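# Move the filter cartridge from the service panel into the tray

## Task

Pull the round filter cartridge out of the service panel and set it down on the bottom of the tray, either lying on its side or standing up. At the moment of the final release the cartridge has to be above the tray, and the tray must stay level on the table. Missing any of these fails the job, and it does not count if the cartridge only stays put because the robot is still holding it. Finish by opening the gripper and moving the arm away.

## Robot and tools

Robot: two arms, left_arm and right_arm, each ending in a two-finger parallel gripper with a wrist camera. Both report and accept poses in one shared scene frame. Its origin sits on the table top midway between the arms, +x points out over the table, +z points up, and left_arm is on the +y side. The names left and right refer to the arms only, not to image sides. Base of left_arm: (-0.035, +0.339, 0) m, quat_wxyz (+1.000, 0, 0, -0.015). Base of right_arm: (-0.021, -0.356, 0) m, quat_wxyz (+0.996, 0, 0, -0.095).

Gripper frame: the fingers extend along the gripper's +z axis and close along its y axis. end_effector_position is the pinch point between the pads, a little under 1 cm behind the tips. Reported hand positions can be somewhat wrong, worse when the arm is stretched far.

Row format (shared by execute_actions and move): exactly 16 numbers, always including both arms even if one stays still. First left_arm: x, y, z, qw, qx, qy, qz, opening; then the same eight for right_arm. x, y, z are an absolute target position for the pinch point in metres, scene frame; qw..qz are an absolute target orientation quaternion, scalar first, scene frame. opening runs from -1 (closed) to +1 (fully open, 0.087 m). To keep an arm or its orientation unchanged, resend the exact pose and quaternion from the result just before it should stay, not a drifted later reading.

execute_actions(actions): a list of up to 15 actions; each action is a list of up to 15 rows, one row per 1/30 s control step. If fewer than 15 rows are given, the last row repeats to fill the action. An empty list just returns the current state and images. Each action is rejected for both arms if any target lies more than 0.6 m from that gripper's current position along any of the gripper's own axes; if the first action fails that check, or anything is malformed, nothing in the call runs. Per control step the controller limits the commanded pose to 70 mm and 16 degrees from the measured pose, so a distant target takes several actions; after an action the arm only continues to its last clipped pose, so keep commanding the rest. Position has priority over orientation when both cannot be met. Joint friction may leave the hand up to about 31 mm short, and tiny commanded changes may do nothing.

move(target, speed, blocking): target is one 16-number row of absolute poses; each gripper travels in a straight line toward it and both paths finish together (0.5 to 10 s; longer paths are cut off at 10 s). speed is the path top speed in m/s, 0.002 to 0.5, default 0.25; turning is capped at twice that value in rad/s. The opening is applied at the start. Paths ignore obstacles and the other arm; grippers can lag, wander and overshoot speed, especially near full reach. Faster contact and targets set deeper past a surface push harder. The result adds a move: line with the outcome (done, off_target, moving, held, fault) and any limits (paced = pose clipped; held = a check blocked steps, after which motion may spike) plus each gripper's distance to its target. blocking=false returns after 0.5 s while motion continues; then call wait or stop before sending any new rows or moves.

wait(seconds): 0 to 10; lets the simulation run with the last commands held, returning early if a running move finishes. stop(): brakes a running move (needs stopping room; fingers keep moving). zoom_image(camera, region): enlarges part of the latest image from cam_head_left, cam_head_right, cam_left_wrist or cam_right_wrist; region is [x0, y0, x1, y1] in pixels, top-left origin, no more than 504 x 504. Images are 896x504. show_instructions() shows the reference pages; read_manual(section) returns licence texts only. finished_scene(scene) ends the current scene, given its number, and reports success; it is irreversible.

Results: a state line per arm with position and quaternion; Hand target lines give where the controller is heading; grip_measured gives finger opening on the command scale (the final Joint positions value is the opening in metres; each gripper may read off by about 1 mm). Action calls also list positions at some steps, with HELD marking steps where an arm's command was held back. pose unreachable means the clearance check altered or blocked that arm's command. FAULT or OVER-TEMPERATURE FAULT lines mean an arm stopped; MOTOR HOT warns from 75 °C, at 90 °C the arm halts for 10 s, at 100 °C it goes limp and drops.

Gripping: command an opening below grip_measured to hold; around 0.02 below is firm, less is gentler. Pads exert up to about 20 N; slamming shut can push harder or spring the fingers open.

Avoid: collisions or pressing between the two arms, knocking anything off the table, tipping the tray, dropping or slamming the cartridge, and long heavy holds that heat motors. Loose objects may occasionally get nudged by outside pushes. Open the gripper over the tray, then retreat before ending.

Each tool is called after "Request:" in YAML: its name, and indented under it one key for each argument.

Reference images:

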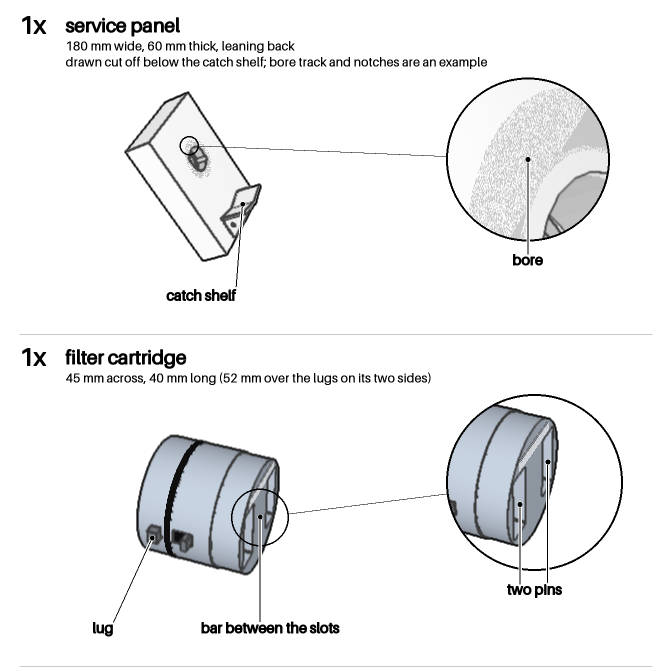

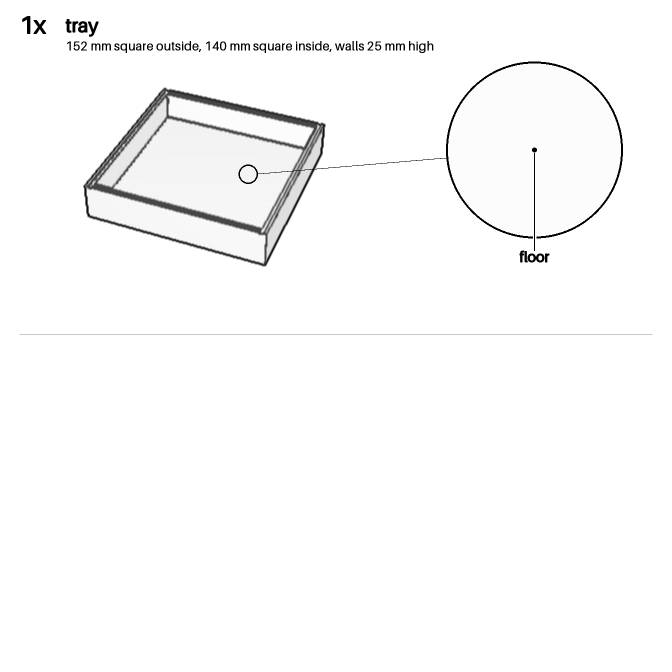

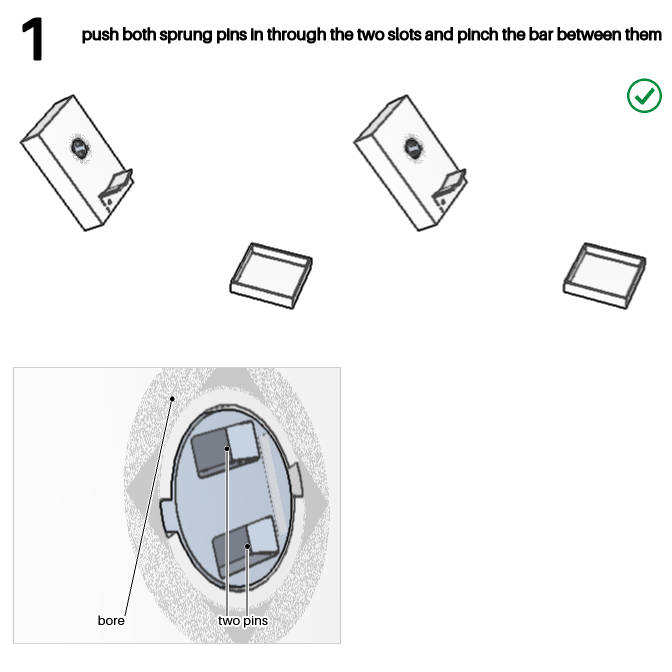

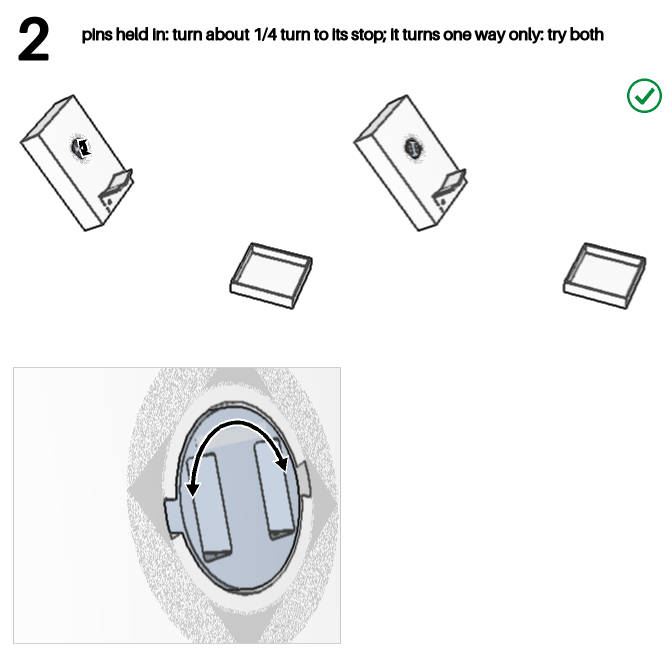

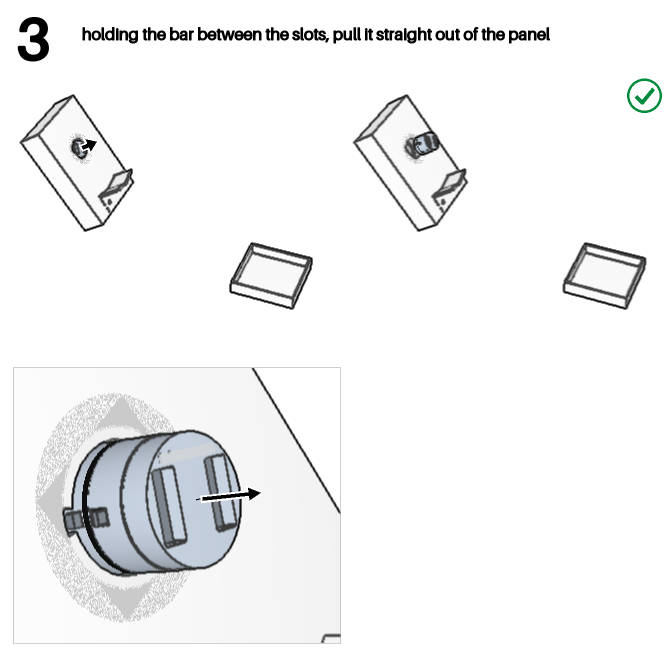

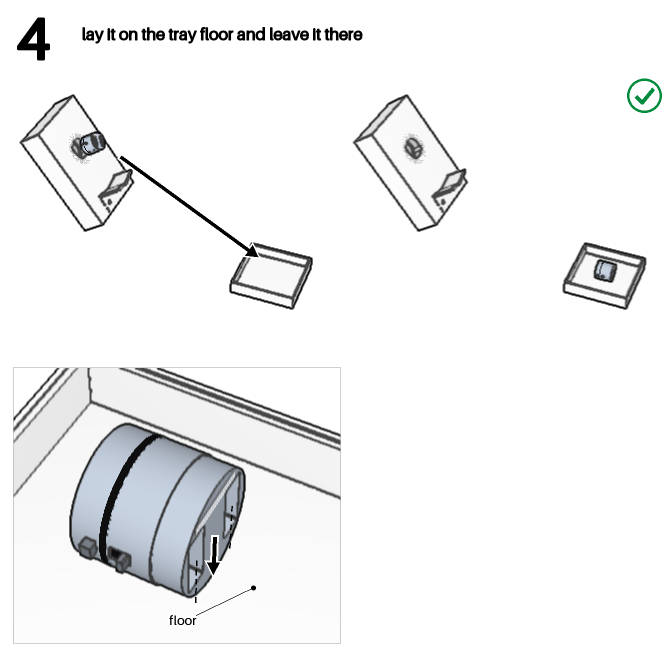

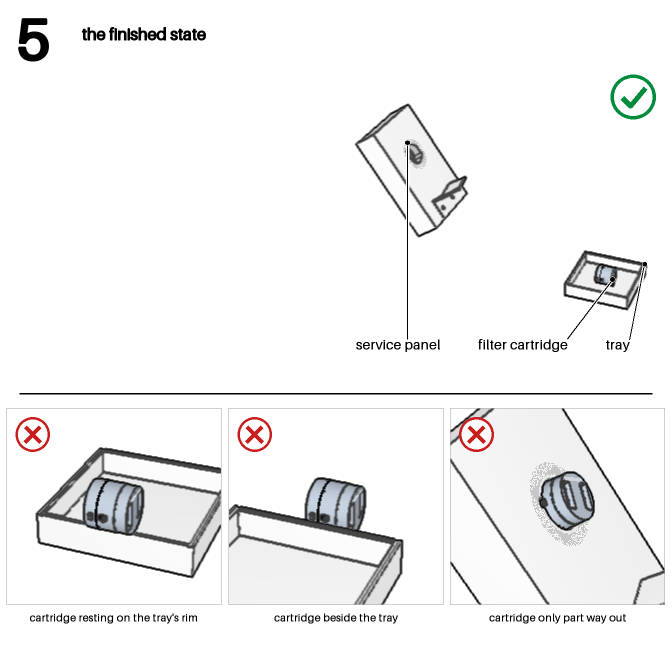

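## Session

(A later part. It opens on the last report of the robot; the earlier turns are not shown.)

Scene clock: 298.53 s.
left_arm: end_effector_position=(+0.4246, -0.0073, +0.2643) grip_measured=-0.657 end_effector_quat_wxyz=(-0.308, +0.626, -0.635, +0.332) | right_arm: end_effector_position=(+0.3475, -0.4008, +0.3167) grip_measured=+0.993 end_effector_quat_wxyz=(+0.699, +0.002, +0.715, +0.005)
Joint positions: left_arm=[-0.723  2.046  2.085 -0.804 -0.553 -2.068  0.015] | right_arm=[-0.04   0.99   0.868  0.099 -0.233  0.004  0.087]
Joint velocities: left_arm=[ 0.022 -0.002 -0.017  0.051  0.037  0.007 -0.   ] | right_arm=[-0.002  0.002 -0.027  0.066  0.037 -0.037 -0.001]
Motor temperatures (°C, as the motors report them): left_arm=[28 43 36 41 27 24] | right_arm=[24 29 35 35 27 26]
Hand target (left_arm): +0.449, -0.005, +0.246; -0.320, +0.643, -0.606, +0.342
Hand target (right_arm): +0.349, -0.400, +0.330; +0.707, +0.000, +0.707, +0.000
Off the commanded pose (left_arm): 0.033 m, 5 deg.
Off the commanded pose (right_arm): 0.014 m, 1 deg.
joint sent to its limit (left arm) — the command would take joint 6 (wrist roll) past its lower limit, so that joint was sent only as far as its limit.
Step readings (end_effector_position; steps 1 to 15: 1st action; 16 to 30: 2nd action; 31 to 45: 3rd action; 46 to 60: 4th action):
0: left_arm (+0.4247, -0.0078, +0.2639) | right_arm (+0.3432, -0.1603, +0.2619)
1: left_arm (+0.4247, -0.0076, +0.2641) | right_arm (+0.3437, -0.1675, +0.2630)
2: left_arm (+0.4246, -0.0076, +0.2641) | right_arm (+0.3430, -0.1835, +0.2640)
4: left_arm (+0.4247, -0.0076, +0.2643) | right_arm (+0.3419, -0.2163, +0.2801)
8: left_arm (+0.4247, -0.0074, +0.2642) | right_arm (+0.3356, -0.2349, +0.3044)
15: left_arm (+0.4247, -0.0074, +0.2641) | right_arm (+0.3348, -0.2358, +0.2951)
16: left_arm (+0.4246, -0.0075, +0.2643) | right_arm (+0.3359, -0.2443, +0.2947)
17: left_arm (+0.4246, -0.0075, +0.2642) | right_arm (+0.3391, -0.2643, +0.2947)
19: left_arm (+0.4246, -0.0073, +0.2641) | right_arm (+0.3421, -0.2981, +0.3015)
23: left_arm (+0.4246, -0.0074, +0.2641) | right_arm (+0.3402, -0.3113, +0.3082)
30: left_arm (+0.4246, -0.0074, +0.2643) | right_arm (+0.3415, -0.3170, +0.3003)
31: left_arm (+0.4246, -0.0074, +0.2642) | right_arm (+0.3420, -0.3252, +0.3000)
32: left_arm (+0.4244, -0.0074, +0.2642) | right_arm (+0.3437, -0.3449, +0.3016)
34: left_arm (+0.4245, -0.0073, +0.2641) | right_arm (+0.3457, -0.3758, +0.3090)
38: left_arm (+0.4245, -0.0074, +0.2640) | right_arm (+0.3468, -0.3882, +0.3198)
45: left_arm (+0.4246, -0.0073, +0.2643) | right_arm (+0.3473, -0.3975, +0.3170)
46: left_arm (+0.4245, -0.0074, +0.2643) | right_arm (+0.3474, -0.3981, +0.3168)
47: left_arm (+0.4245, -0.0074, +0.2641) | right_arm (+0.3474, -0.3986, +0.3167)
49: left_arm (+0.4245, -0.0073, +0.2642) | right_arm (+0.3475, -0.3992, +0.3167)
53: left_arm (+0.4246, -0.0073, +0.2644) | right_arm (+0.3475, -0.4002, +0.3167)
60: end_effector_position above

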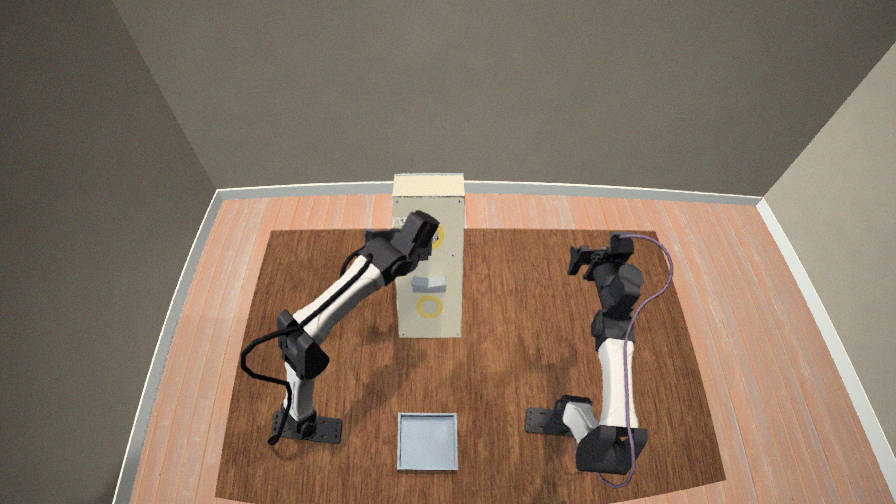

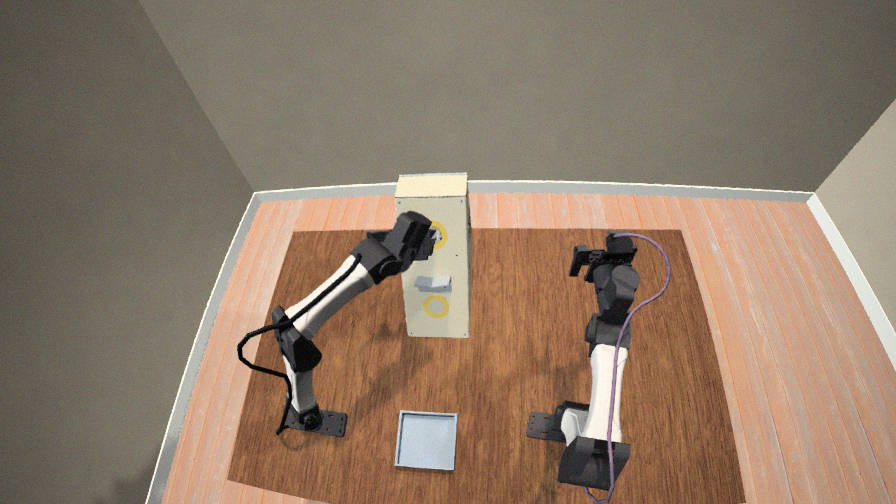

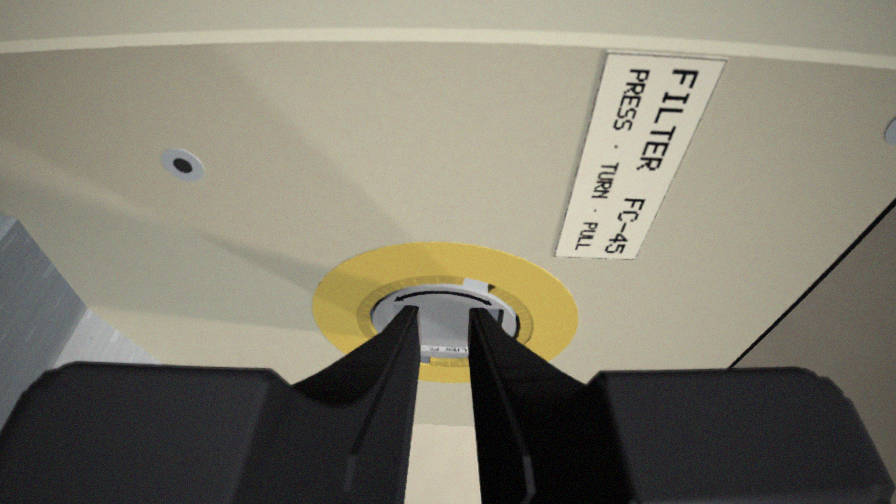

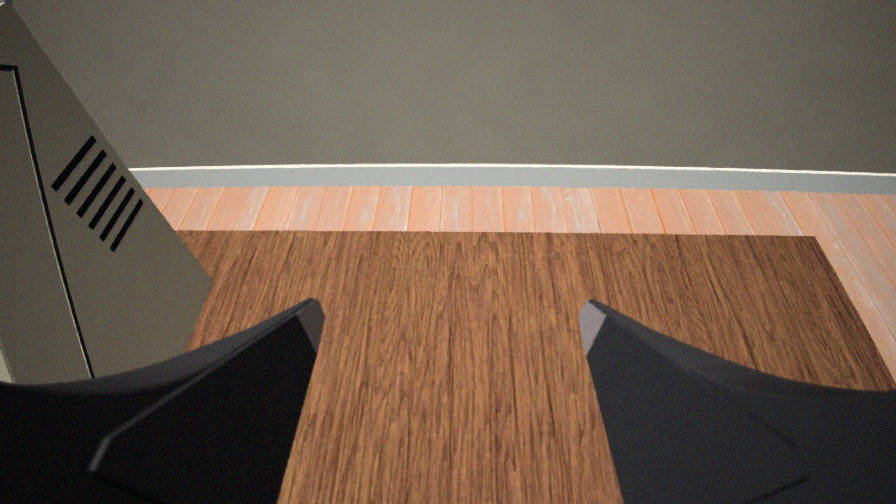

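Request:
execute_actions:
  actions:
    - [[0.4246,-0.0073,0.2643,0.315,-0.626,0.632,-0.332,-0.56,0.3475,-0.4008,0.3167,0.699,0.002,0.715,0.005,1]]

Request:
move:
  target: [0.385,-0.0073,0.291,0.332,-0.620,0.628,-0.330,-0.56,0.3475,-0.4008,0.3167,0.699,0.002,0.715,0.005,1]
  speed: 0.08

Request:
move:
  target: [0.38,-0.0073,0.295,0.4695,0,0.8829,0,-0.56,0.3475,-0.4008,0.3167,0.699,0.002,0.715,0.005,1]
  speed: 0.4

Request:
move:
  target: [0.40,-0.0073,0.281,0.332,0.6243,0.6243,0.332,-0.56,0.3475,-0.4008,0.3167,0.699,0.002,0.715,0.005,1]
  speed: 0.4

Scene clock: 302.30 s.
left_arm: end_effector_position=(+0.4225, -0.0087, +0.2667) grip_measured=-0.560 end_effector_quat_wxyz=(-0.308, +0.624, -0.635, +0.335) | right_arm: end_effector_position=(+0.3475, -0.4010, +0.3166) grip_measured=+0.993 end_effector_quat_wxyz=(+0.699, +0.003, +0.715, +0.004)
Joint positions: left_arm=[-0.727  2.041  2.085 -0.804 -0.554 -2.068  0.019] | right_arm=[-0.04   0.99   0.868  0.099 -0.232  0.004  0.087]
Joint velocities: left_arm=[-0.007 -0.002 -0.002 -0.007 -0.051  0.081  0.001] | right_arm=[-0.002 -0.002 -0.007  0.022 -0.037 -0.022 -0.001]
Motor temperatures (°C, as the motors report them): left_arm=[28 43 36 41 27 24] | right_arm=[24 29 36 36 27 26]
Hand target (left_arm): +0.424, -0.007, +0.264; -0.315, +0.626, -0.632, +0.332
Hand target (right_arm): +0.348, -0.401, +0.317; +0.699, +0.002, +0.715, +0.005
Off the commanded pose (left_arm): 0.004 m, 1 deg.
Off the commanded pose (right_arm): 0.000 m, 0 deg.
Step readings (end_effector_position):
0: left_arm (+0.4246, -0.0073, +0.2643) | right_arm (+0.3475, -0.4010, +0.3166)
1: left_arm (+0.4233, -0.0078, +0.2656) | right_arm (+0.3475, -0.4010, +0.3166)
2: left_arm (+0.4226, -0.0085, +0.2663) | right_arm (+0.3475, -0.4010, +0.3166)
4: left_arm (+0.4225, -0.0087, +0.2667) | right_arm (+0.3475, -0.4010, +0.3166)
8: left_arm (+0.4225, -0.0087, +0.2667) | right_arm (+0.3475, -0.4010, +0.3166)
15: end_effector_position above

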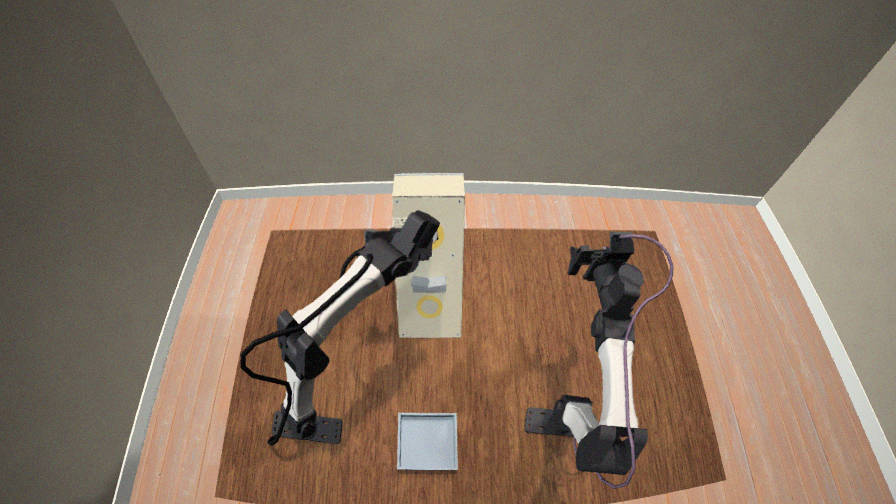

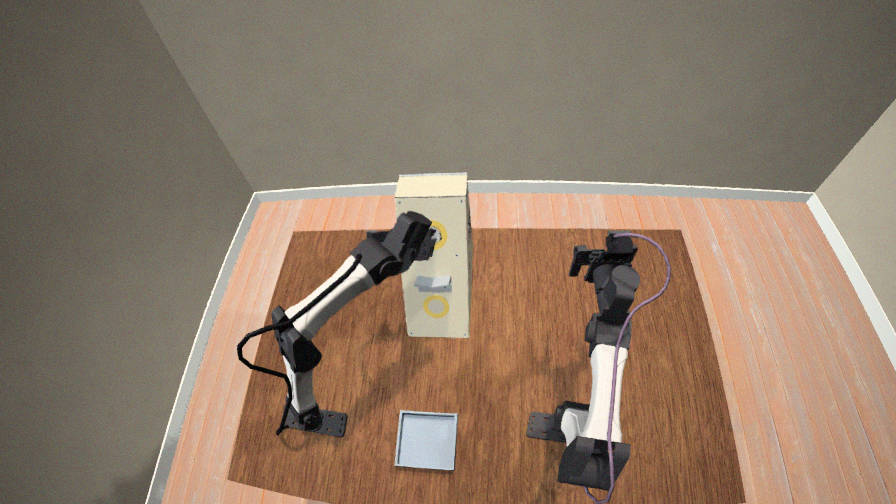

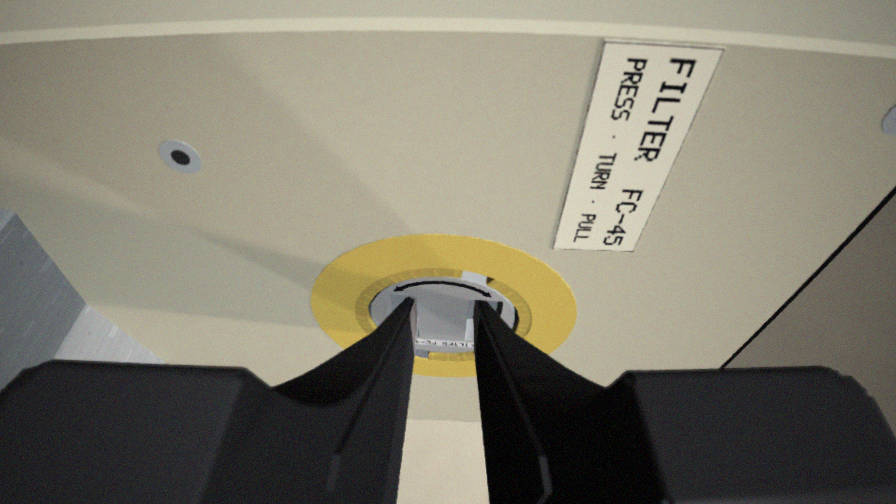

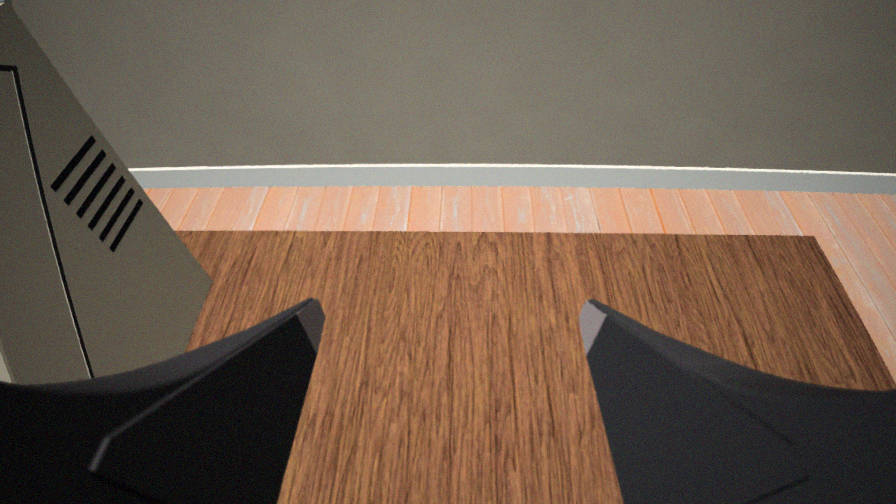

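Scene clock: 303.47 s.
left_arm: end_effector_position=(+0.3915, -0.0077, +0.2985) grip_measured=-0.560 end_effector_quat_wxyz=(-0.331, +0.618, -0.625, +0.344) | right_arm: end_effector_position=(+0.3475, -0.4010, +0.3166) grip_measured=+0.993 end_effector_quat_wxyz=(+0.699, +0.003, +0.715, +0.004)
Joint positions: left_arm=[-0.793  1.959  2.068 -0.857 -0.644 -2.092  0.019] | right_arm=[-0.04   0.99   0.868  0.099 -0.232  0.004  0.087]
Joint velocities: left_arm=[-0.002  0.007 -0.012 -0.037  0.022  0.007 -0.001] | right_arm=[ 0.012  0.007 -0.002  0.007  0.007  0.007 -0.001]
Motor temperatures (°C, as the motors report them): left_arm=[28 43 36 40 27 24] | right_arm=[24 29 36 36 27 26]
Hand target (left_arm): +0.385, -0.006, +0.291; -0.333, +0.616, -0.632, +0.332
Hand target (right_arm): +0.348, -0.401, +0.317; +0.699, +0.002, +0.715, +0.005
Off the commanded pose (left_arm): 0.010 m, 2 deg.
Off the commanded pose (right_arm): 0.000 m, 0 deg.
joint sent to its limit (left arm) — the command would take joint 6 (wrist roll) past its lower limit, so that joint was sent only as far as its limit.
move: done

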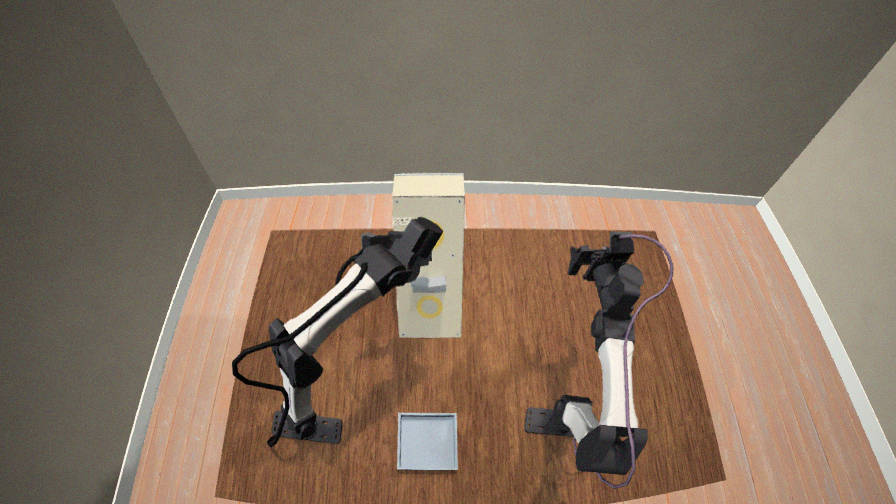

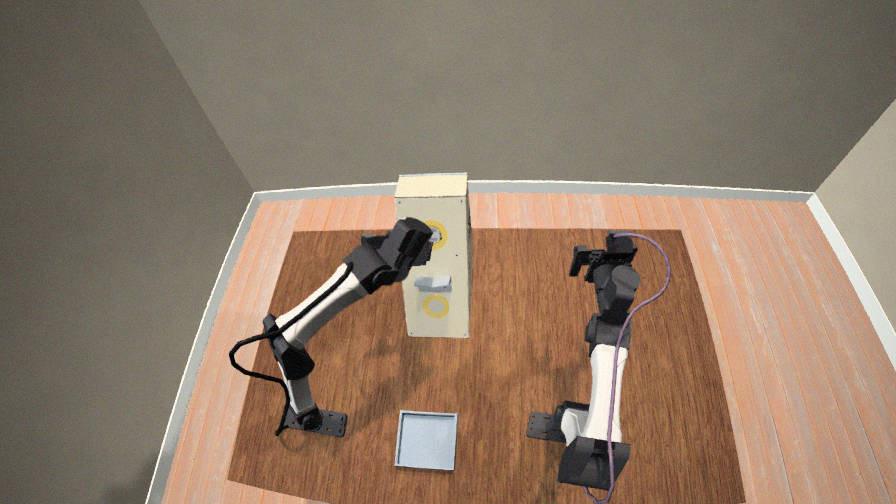

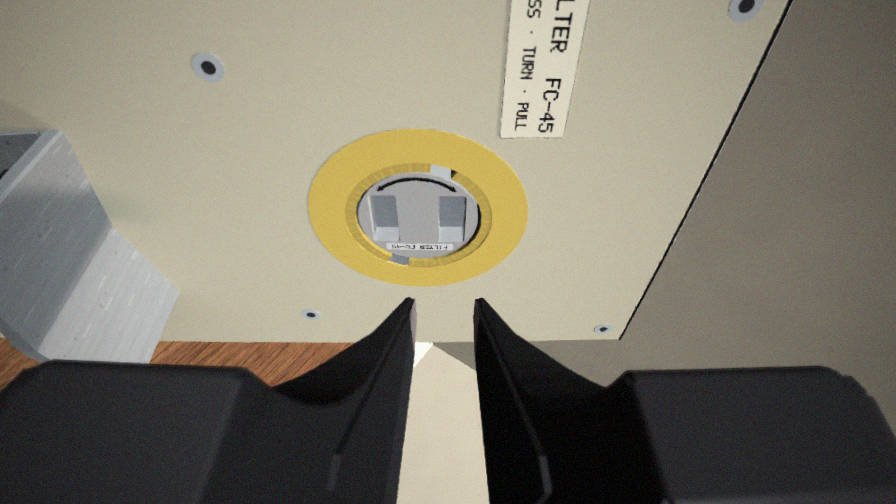

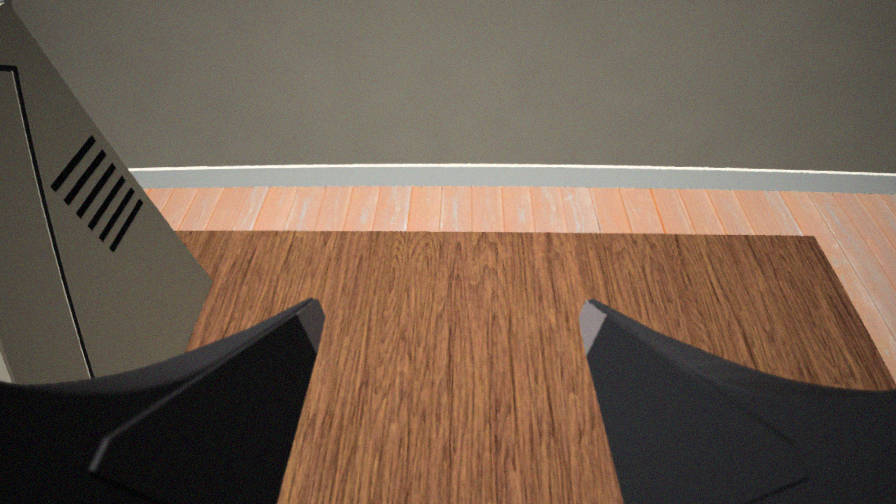

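Scene clock: 306.23 s.
left_arm: end_effector_position=(+0.3826, -0.0022, +0.3000) grip_measured=-0.560 end_effector_quat_wxyz=(+0.489, -0.005, +0.872, -0.021) | right_arm: end_effector_position=(+0.3475, -0.4010, +0.3166) grip_measured=+0.993 end_effector_quat_wxyz=(+0.699, +0.003, +0.715, +0.004)
Joint positions: left_arm=[-0.829  2.332  2.839 -1.237 -0.676 -0.558  0.019] | right_arm=[-0.04   0.99   0.868  0.099 -0.232  0.004  0.087]
Joint velocities: left_arm=[ 0.002  0.022 -0.022 -0.037 -0.051  0.007  0.001] | right_arm=[-0.007 -0.022 -0.002  0.007 -0.11   0.095  0.001]
Motor temperatures (°C, as the motors report them): left_arm=[28 44 36 40 27 24] | right_arm=[24 28 36 36 27 26]
Hand target (left_arm): +0.380, -0.007, +0.294; +0.487, +0.005, +0.873, -0.014
Hand target (right_arm): +0.348, -0.401, +0.317; +0.699, +0.002, +0.715, +0.005
Off the commanded pose (left_arm): 0.008 m, 4 deg.
Off the commanded pose (right_arm): 0.000 m, 0 deg.
elbow stopped short (left arm): the move would have taken joint 3 (elbow) straighter than the controller allows; a more bent joint 3 avoids this.
move: off_target (left_arm)

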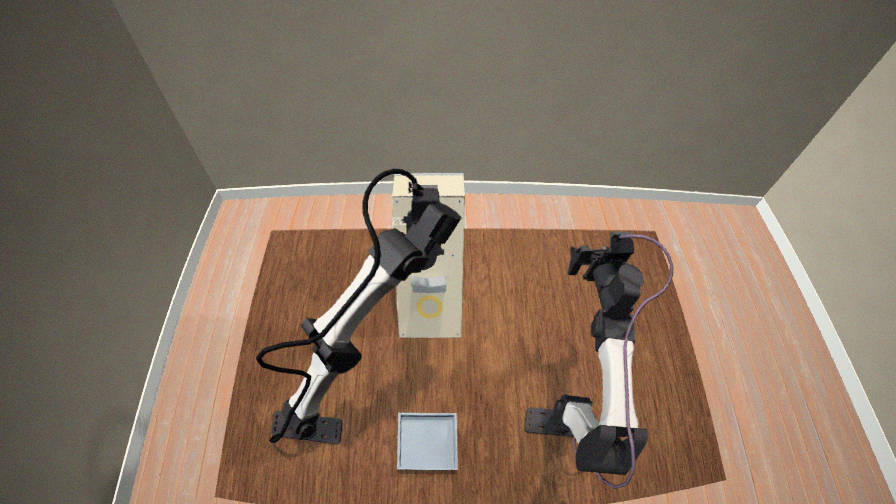

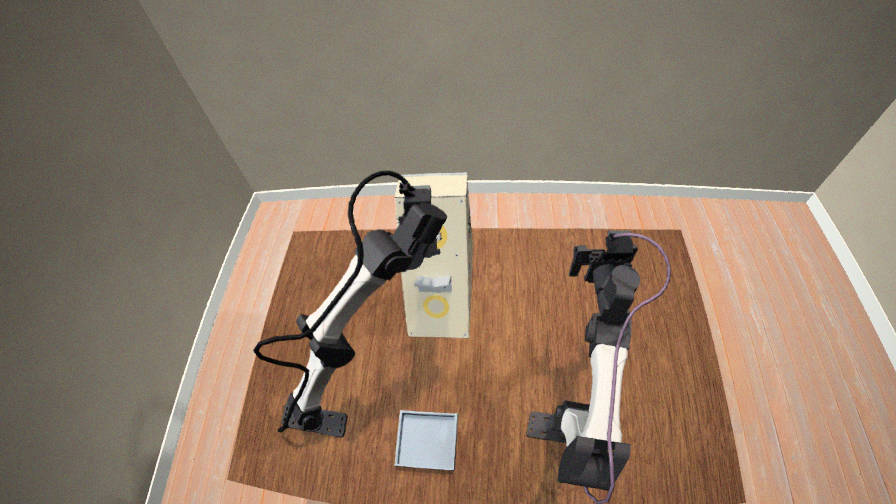

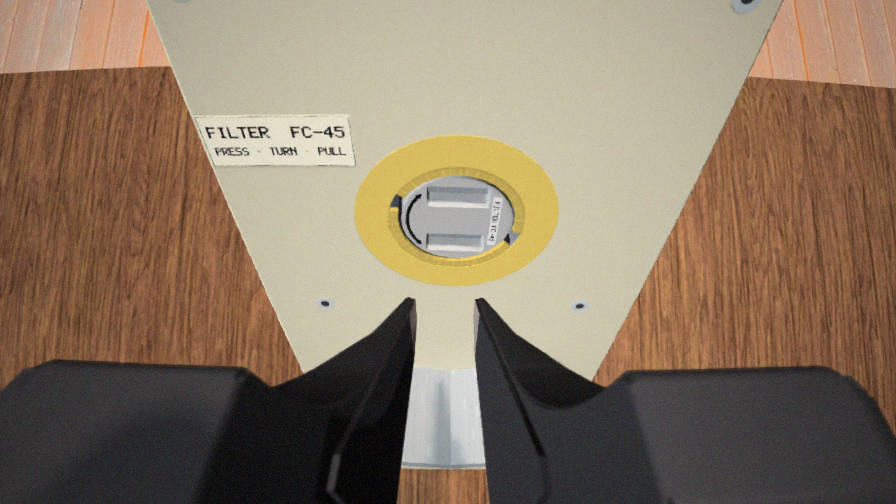

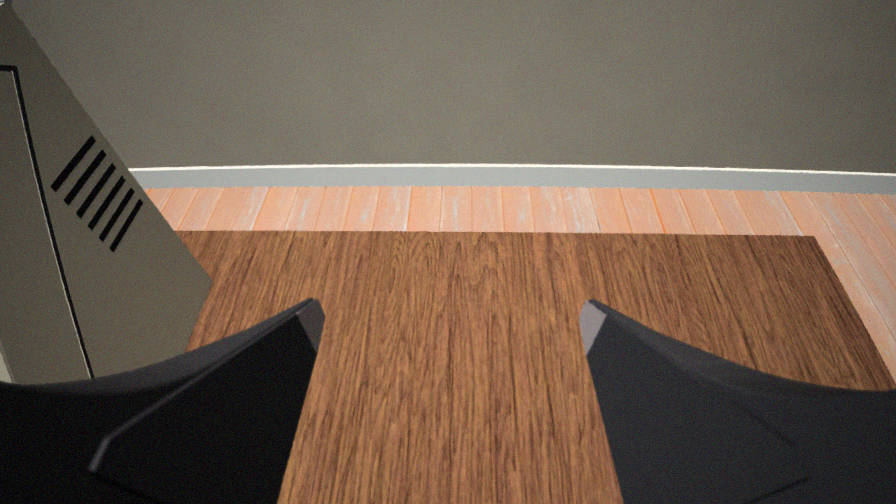

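Scene clock: 308.97 s.
left_arm: end_effector_position=(+0.4024, -0.0008, +0.2844) grip_measured=-0.560 end_effector_quat_wxyz=(+0.347, +0.618, +0.623, +0.331) | right_arm: end_effector_position=(+0.3475, -0.4010, +0.3166) grip_measured=+0.993 end_effector_quat_wxyz=(+0.699, +0.003, +0.715, +0.004)
Joint positions: left_arm=[-0.889  2.443  2.839 -1.197 -0.719  0.946  0.019] | right_arm=[-0.04   0.99   0.868  0.099 -0.232  0.004  0.087]
Joint velocities: left_arm=[-0.002  0.022  0.002 -0.051 -0.081 -0.037 -0.   ] | right_arm=[ 0.012 -0.017 -0.007 -0.037 -0.007 -0.022  0.001]
Motor temperatures (°C, as the motors report them): left_arm=[28 44 36 39 27 24] | right_arm=[24 28 36 36 27 26]
Hand target (left_arm): +0.400, -0.007, +0.280; +0.343, +0.625, +0.617, +0.333
Hand target (right_arm): +0.348, -0.401, +0.317; +0.699, +0.002, +0.715, +0.005
Off the commanded pose (left_arm): 0.008 m, 2 deg.
Off the commanded pose (right_arm): 0.000 m, 0 deg.
elbow stopped short (left arm): the move would have taken joint 3 (elbow) straighter than the controller allows; a more bent joint 3 avoids this.
move: done

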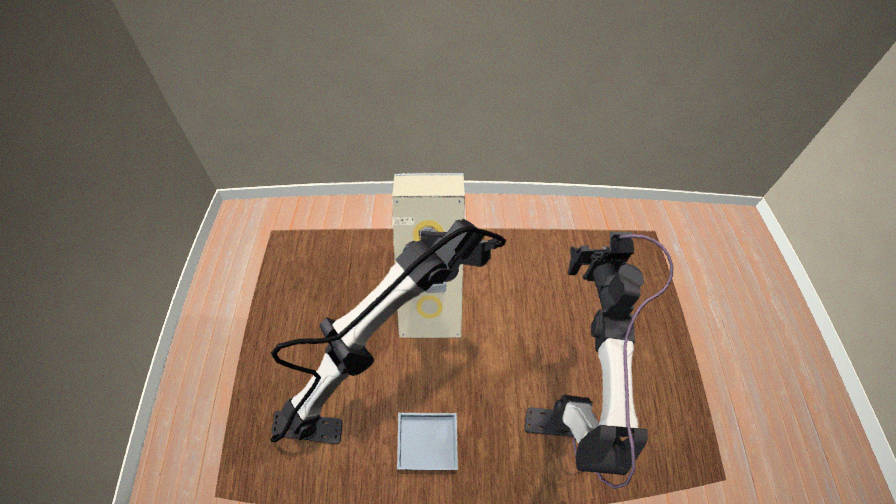

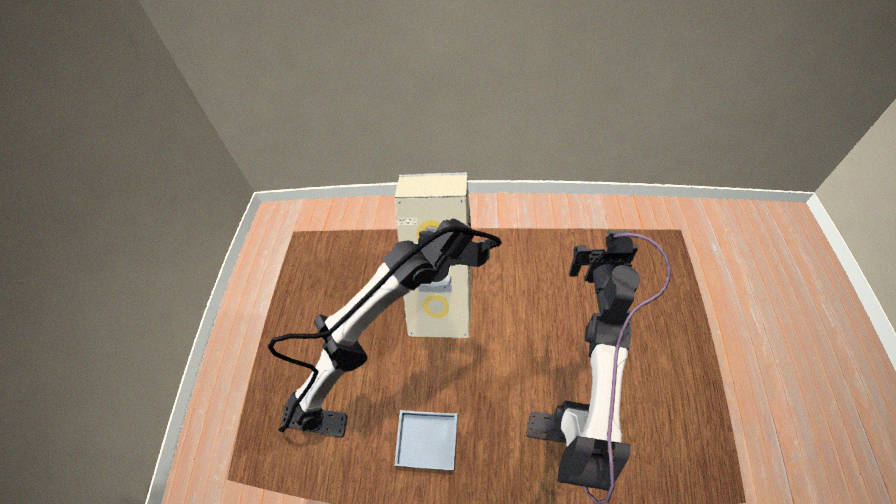

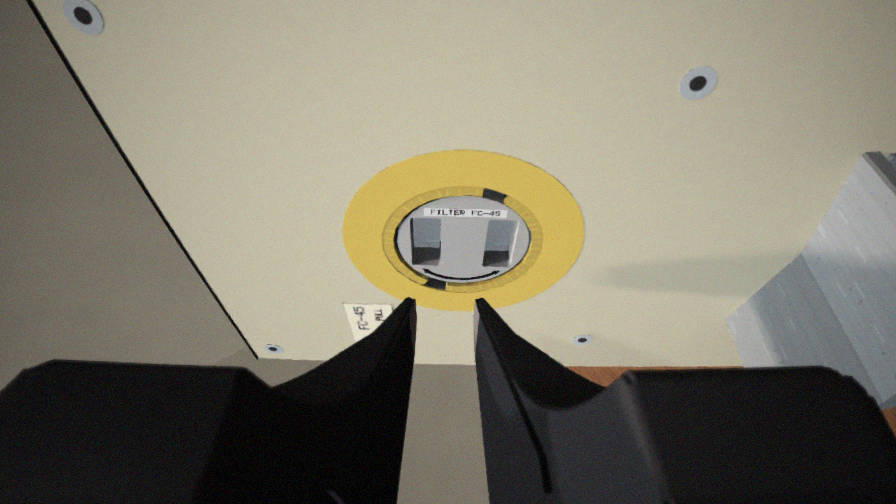

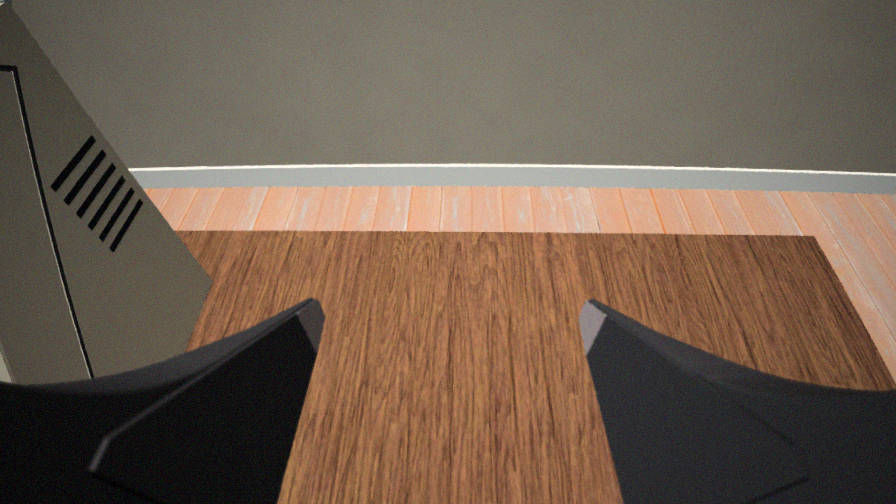

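Request:
execute_actions:
  actions: []

Scene clock: 317.23 s.
left_arm: end_effector_position=(+0.4024, -0.0007, +0.2845) grip_measured=-0.560 end_effector_quat_wxyz=(+0.347, +0.618, +0.623, +0.331) | right_arm: end_effector_position=(+0.3475, -0.4010, +0.3166) grip_measured=+0.993 end_effector_quat_wxyz=(+0.699, +0.003, +0.715, +0.004)
Joint positions: left_arm=[-0.889  2.443  2.839 -1.197 -0.719  0.948  0.019] | right_arm=[-0.04   0.99   0.868  0.099 -0.232  0.004  0.087]
Joint velocities: left_arm=[-0.032  0.012 -0.022 -0.037  0.037  0.007 -0.   ] | right_arm=[ 0.017  0.012 -0.002 -0.022  0.051  0.037 -0.   ]
Motor temperatures (°C, as the motors report them): left_arm=[28 45 37 38 27 24] | right_arm=[24 28 36 36 27 26]
Hand target (left_arm): +0.400, -0.007, +0.280; +0.343, +0.625, +0.617, +0.333
Hand target (right_arm): +0.348, -0.401, +0.317; +0.699, +0.002, +0.715, +0.005
Off the commanded pose (left_arm): 0.008 m, 2 deg.
Off the commanded pose (right_arm): 0.000 m, 0 deg.

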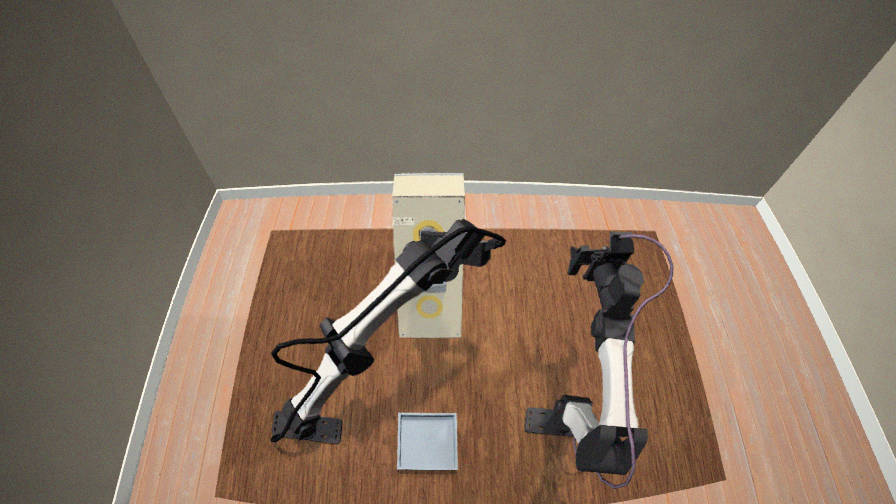

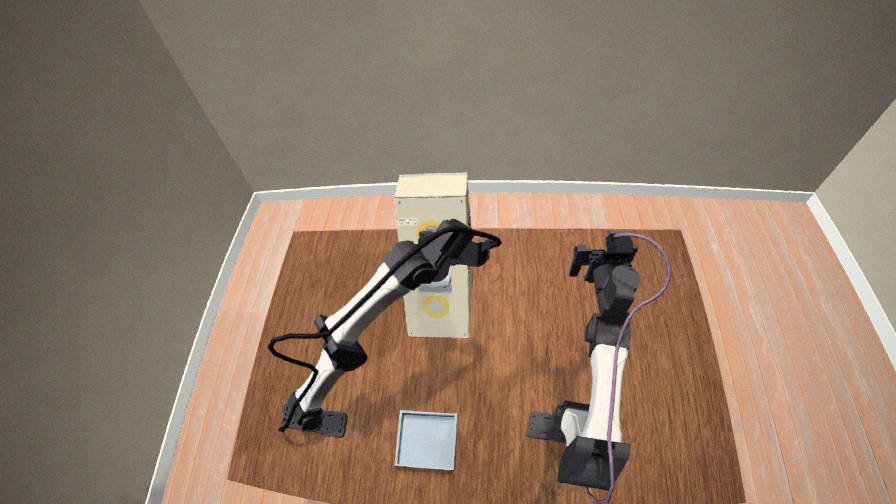

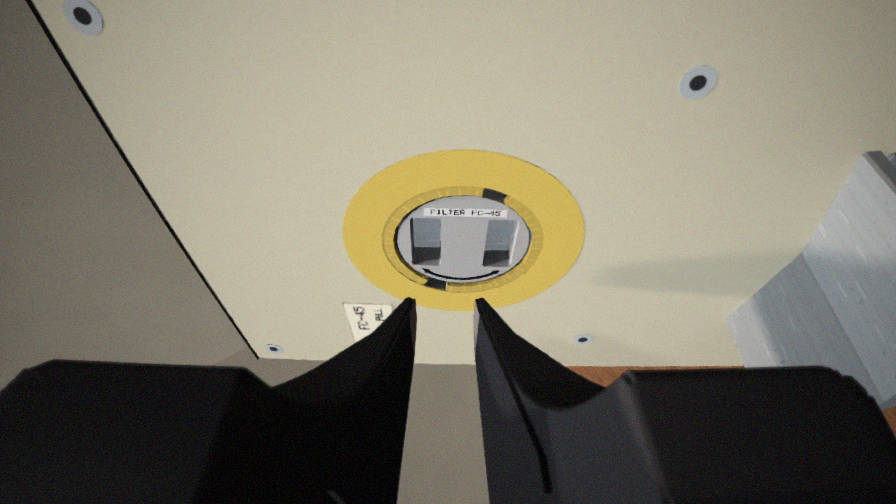

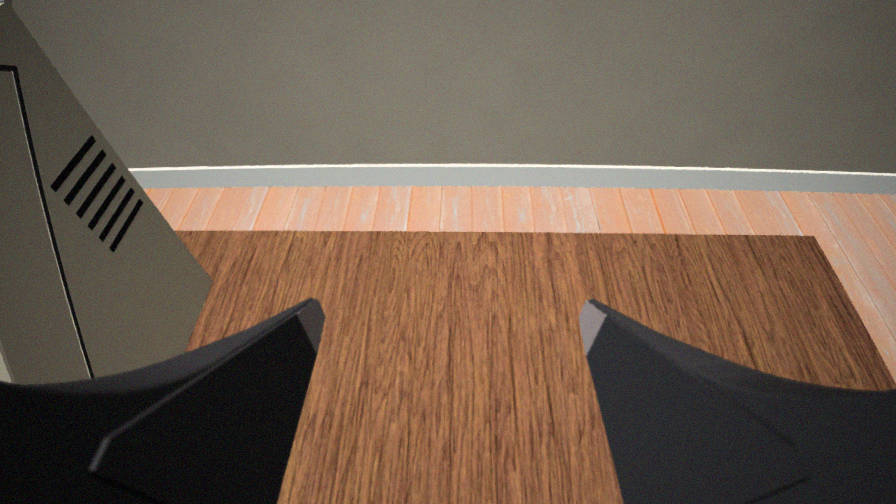

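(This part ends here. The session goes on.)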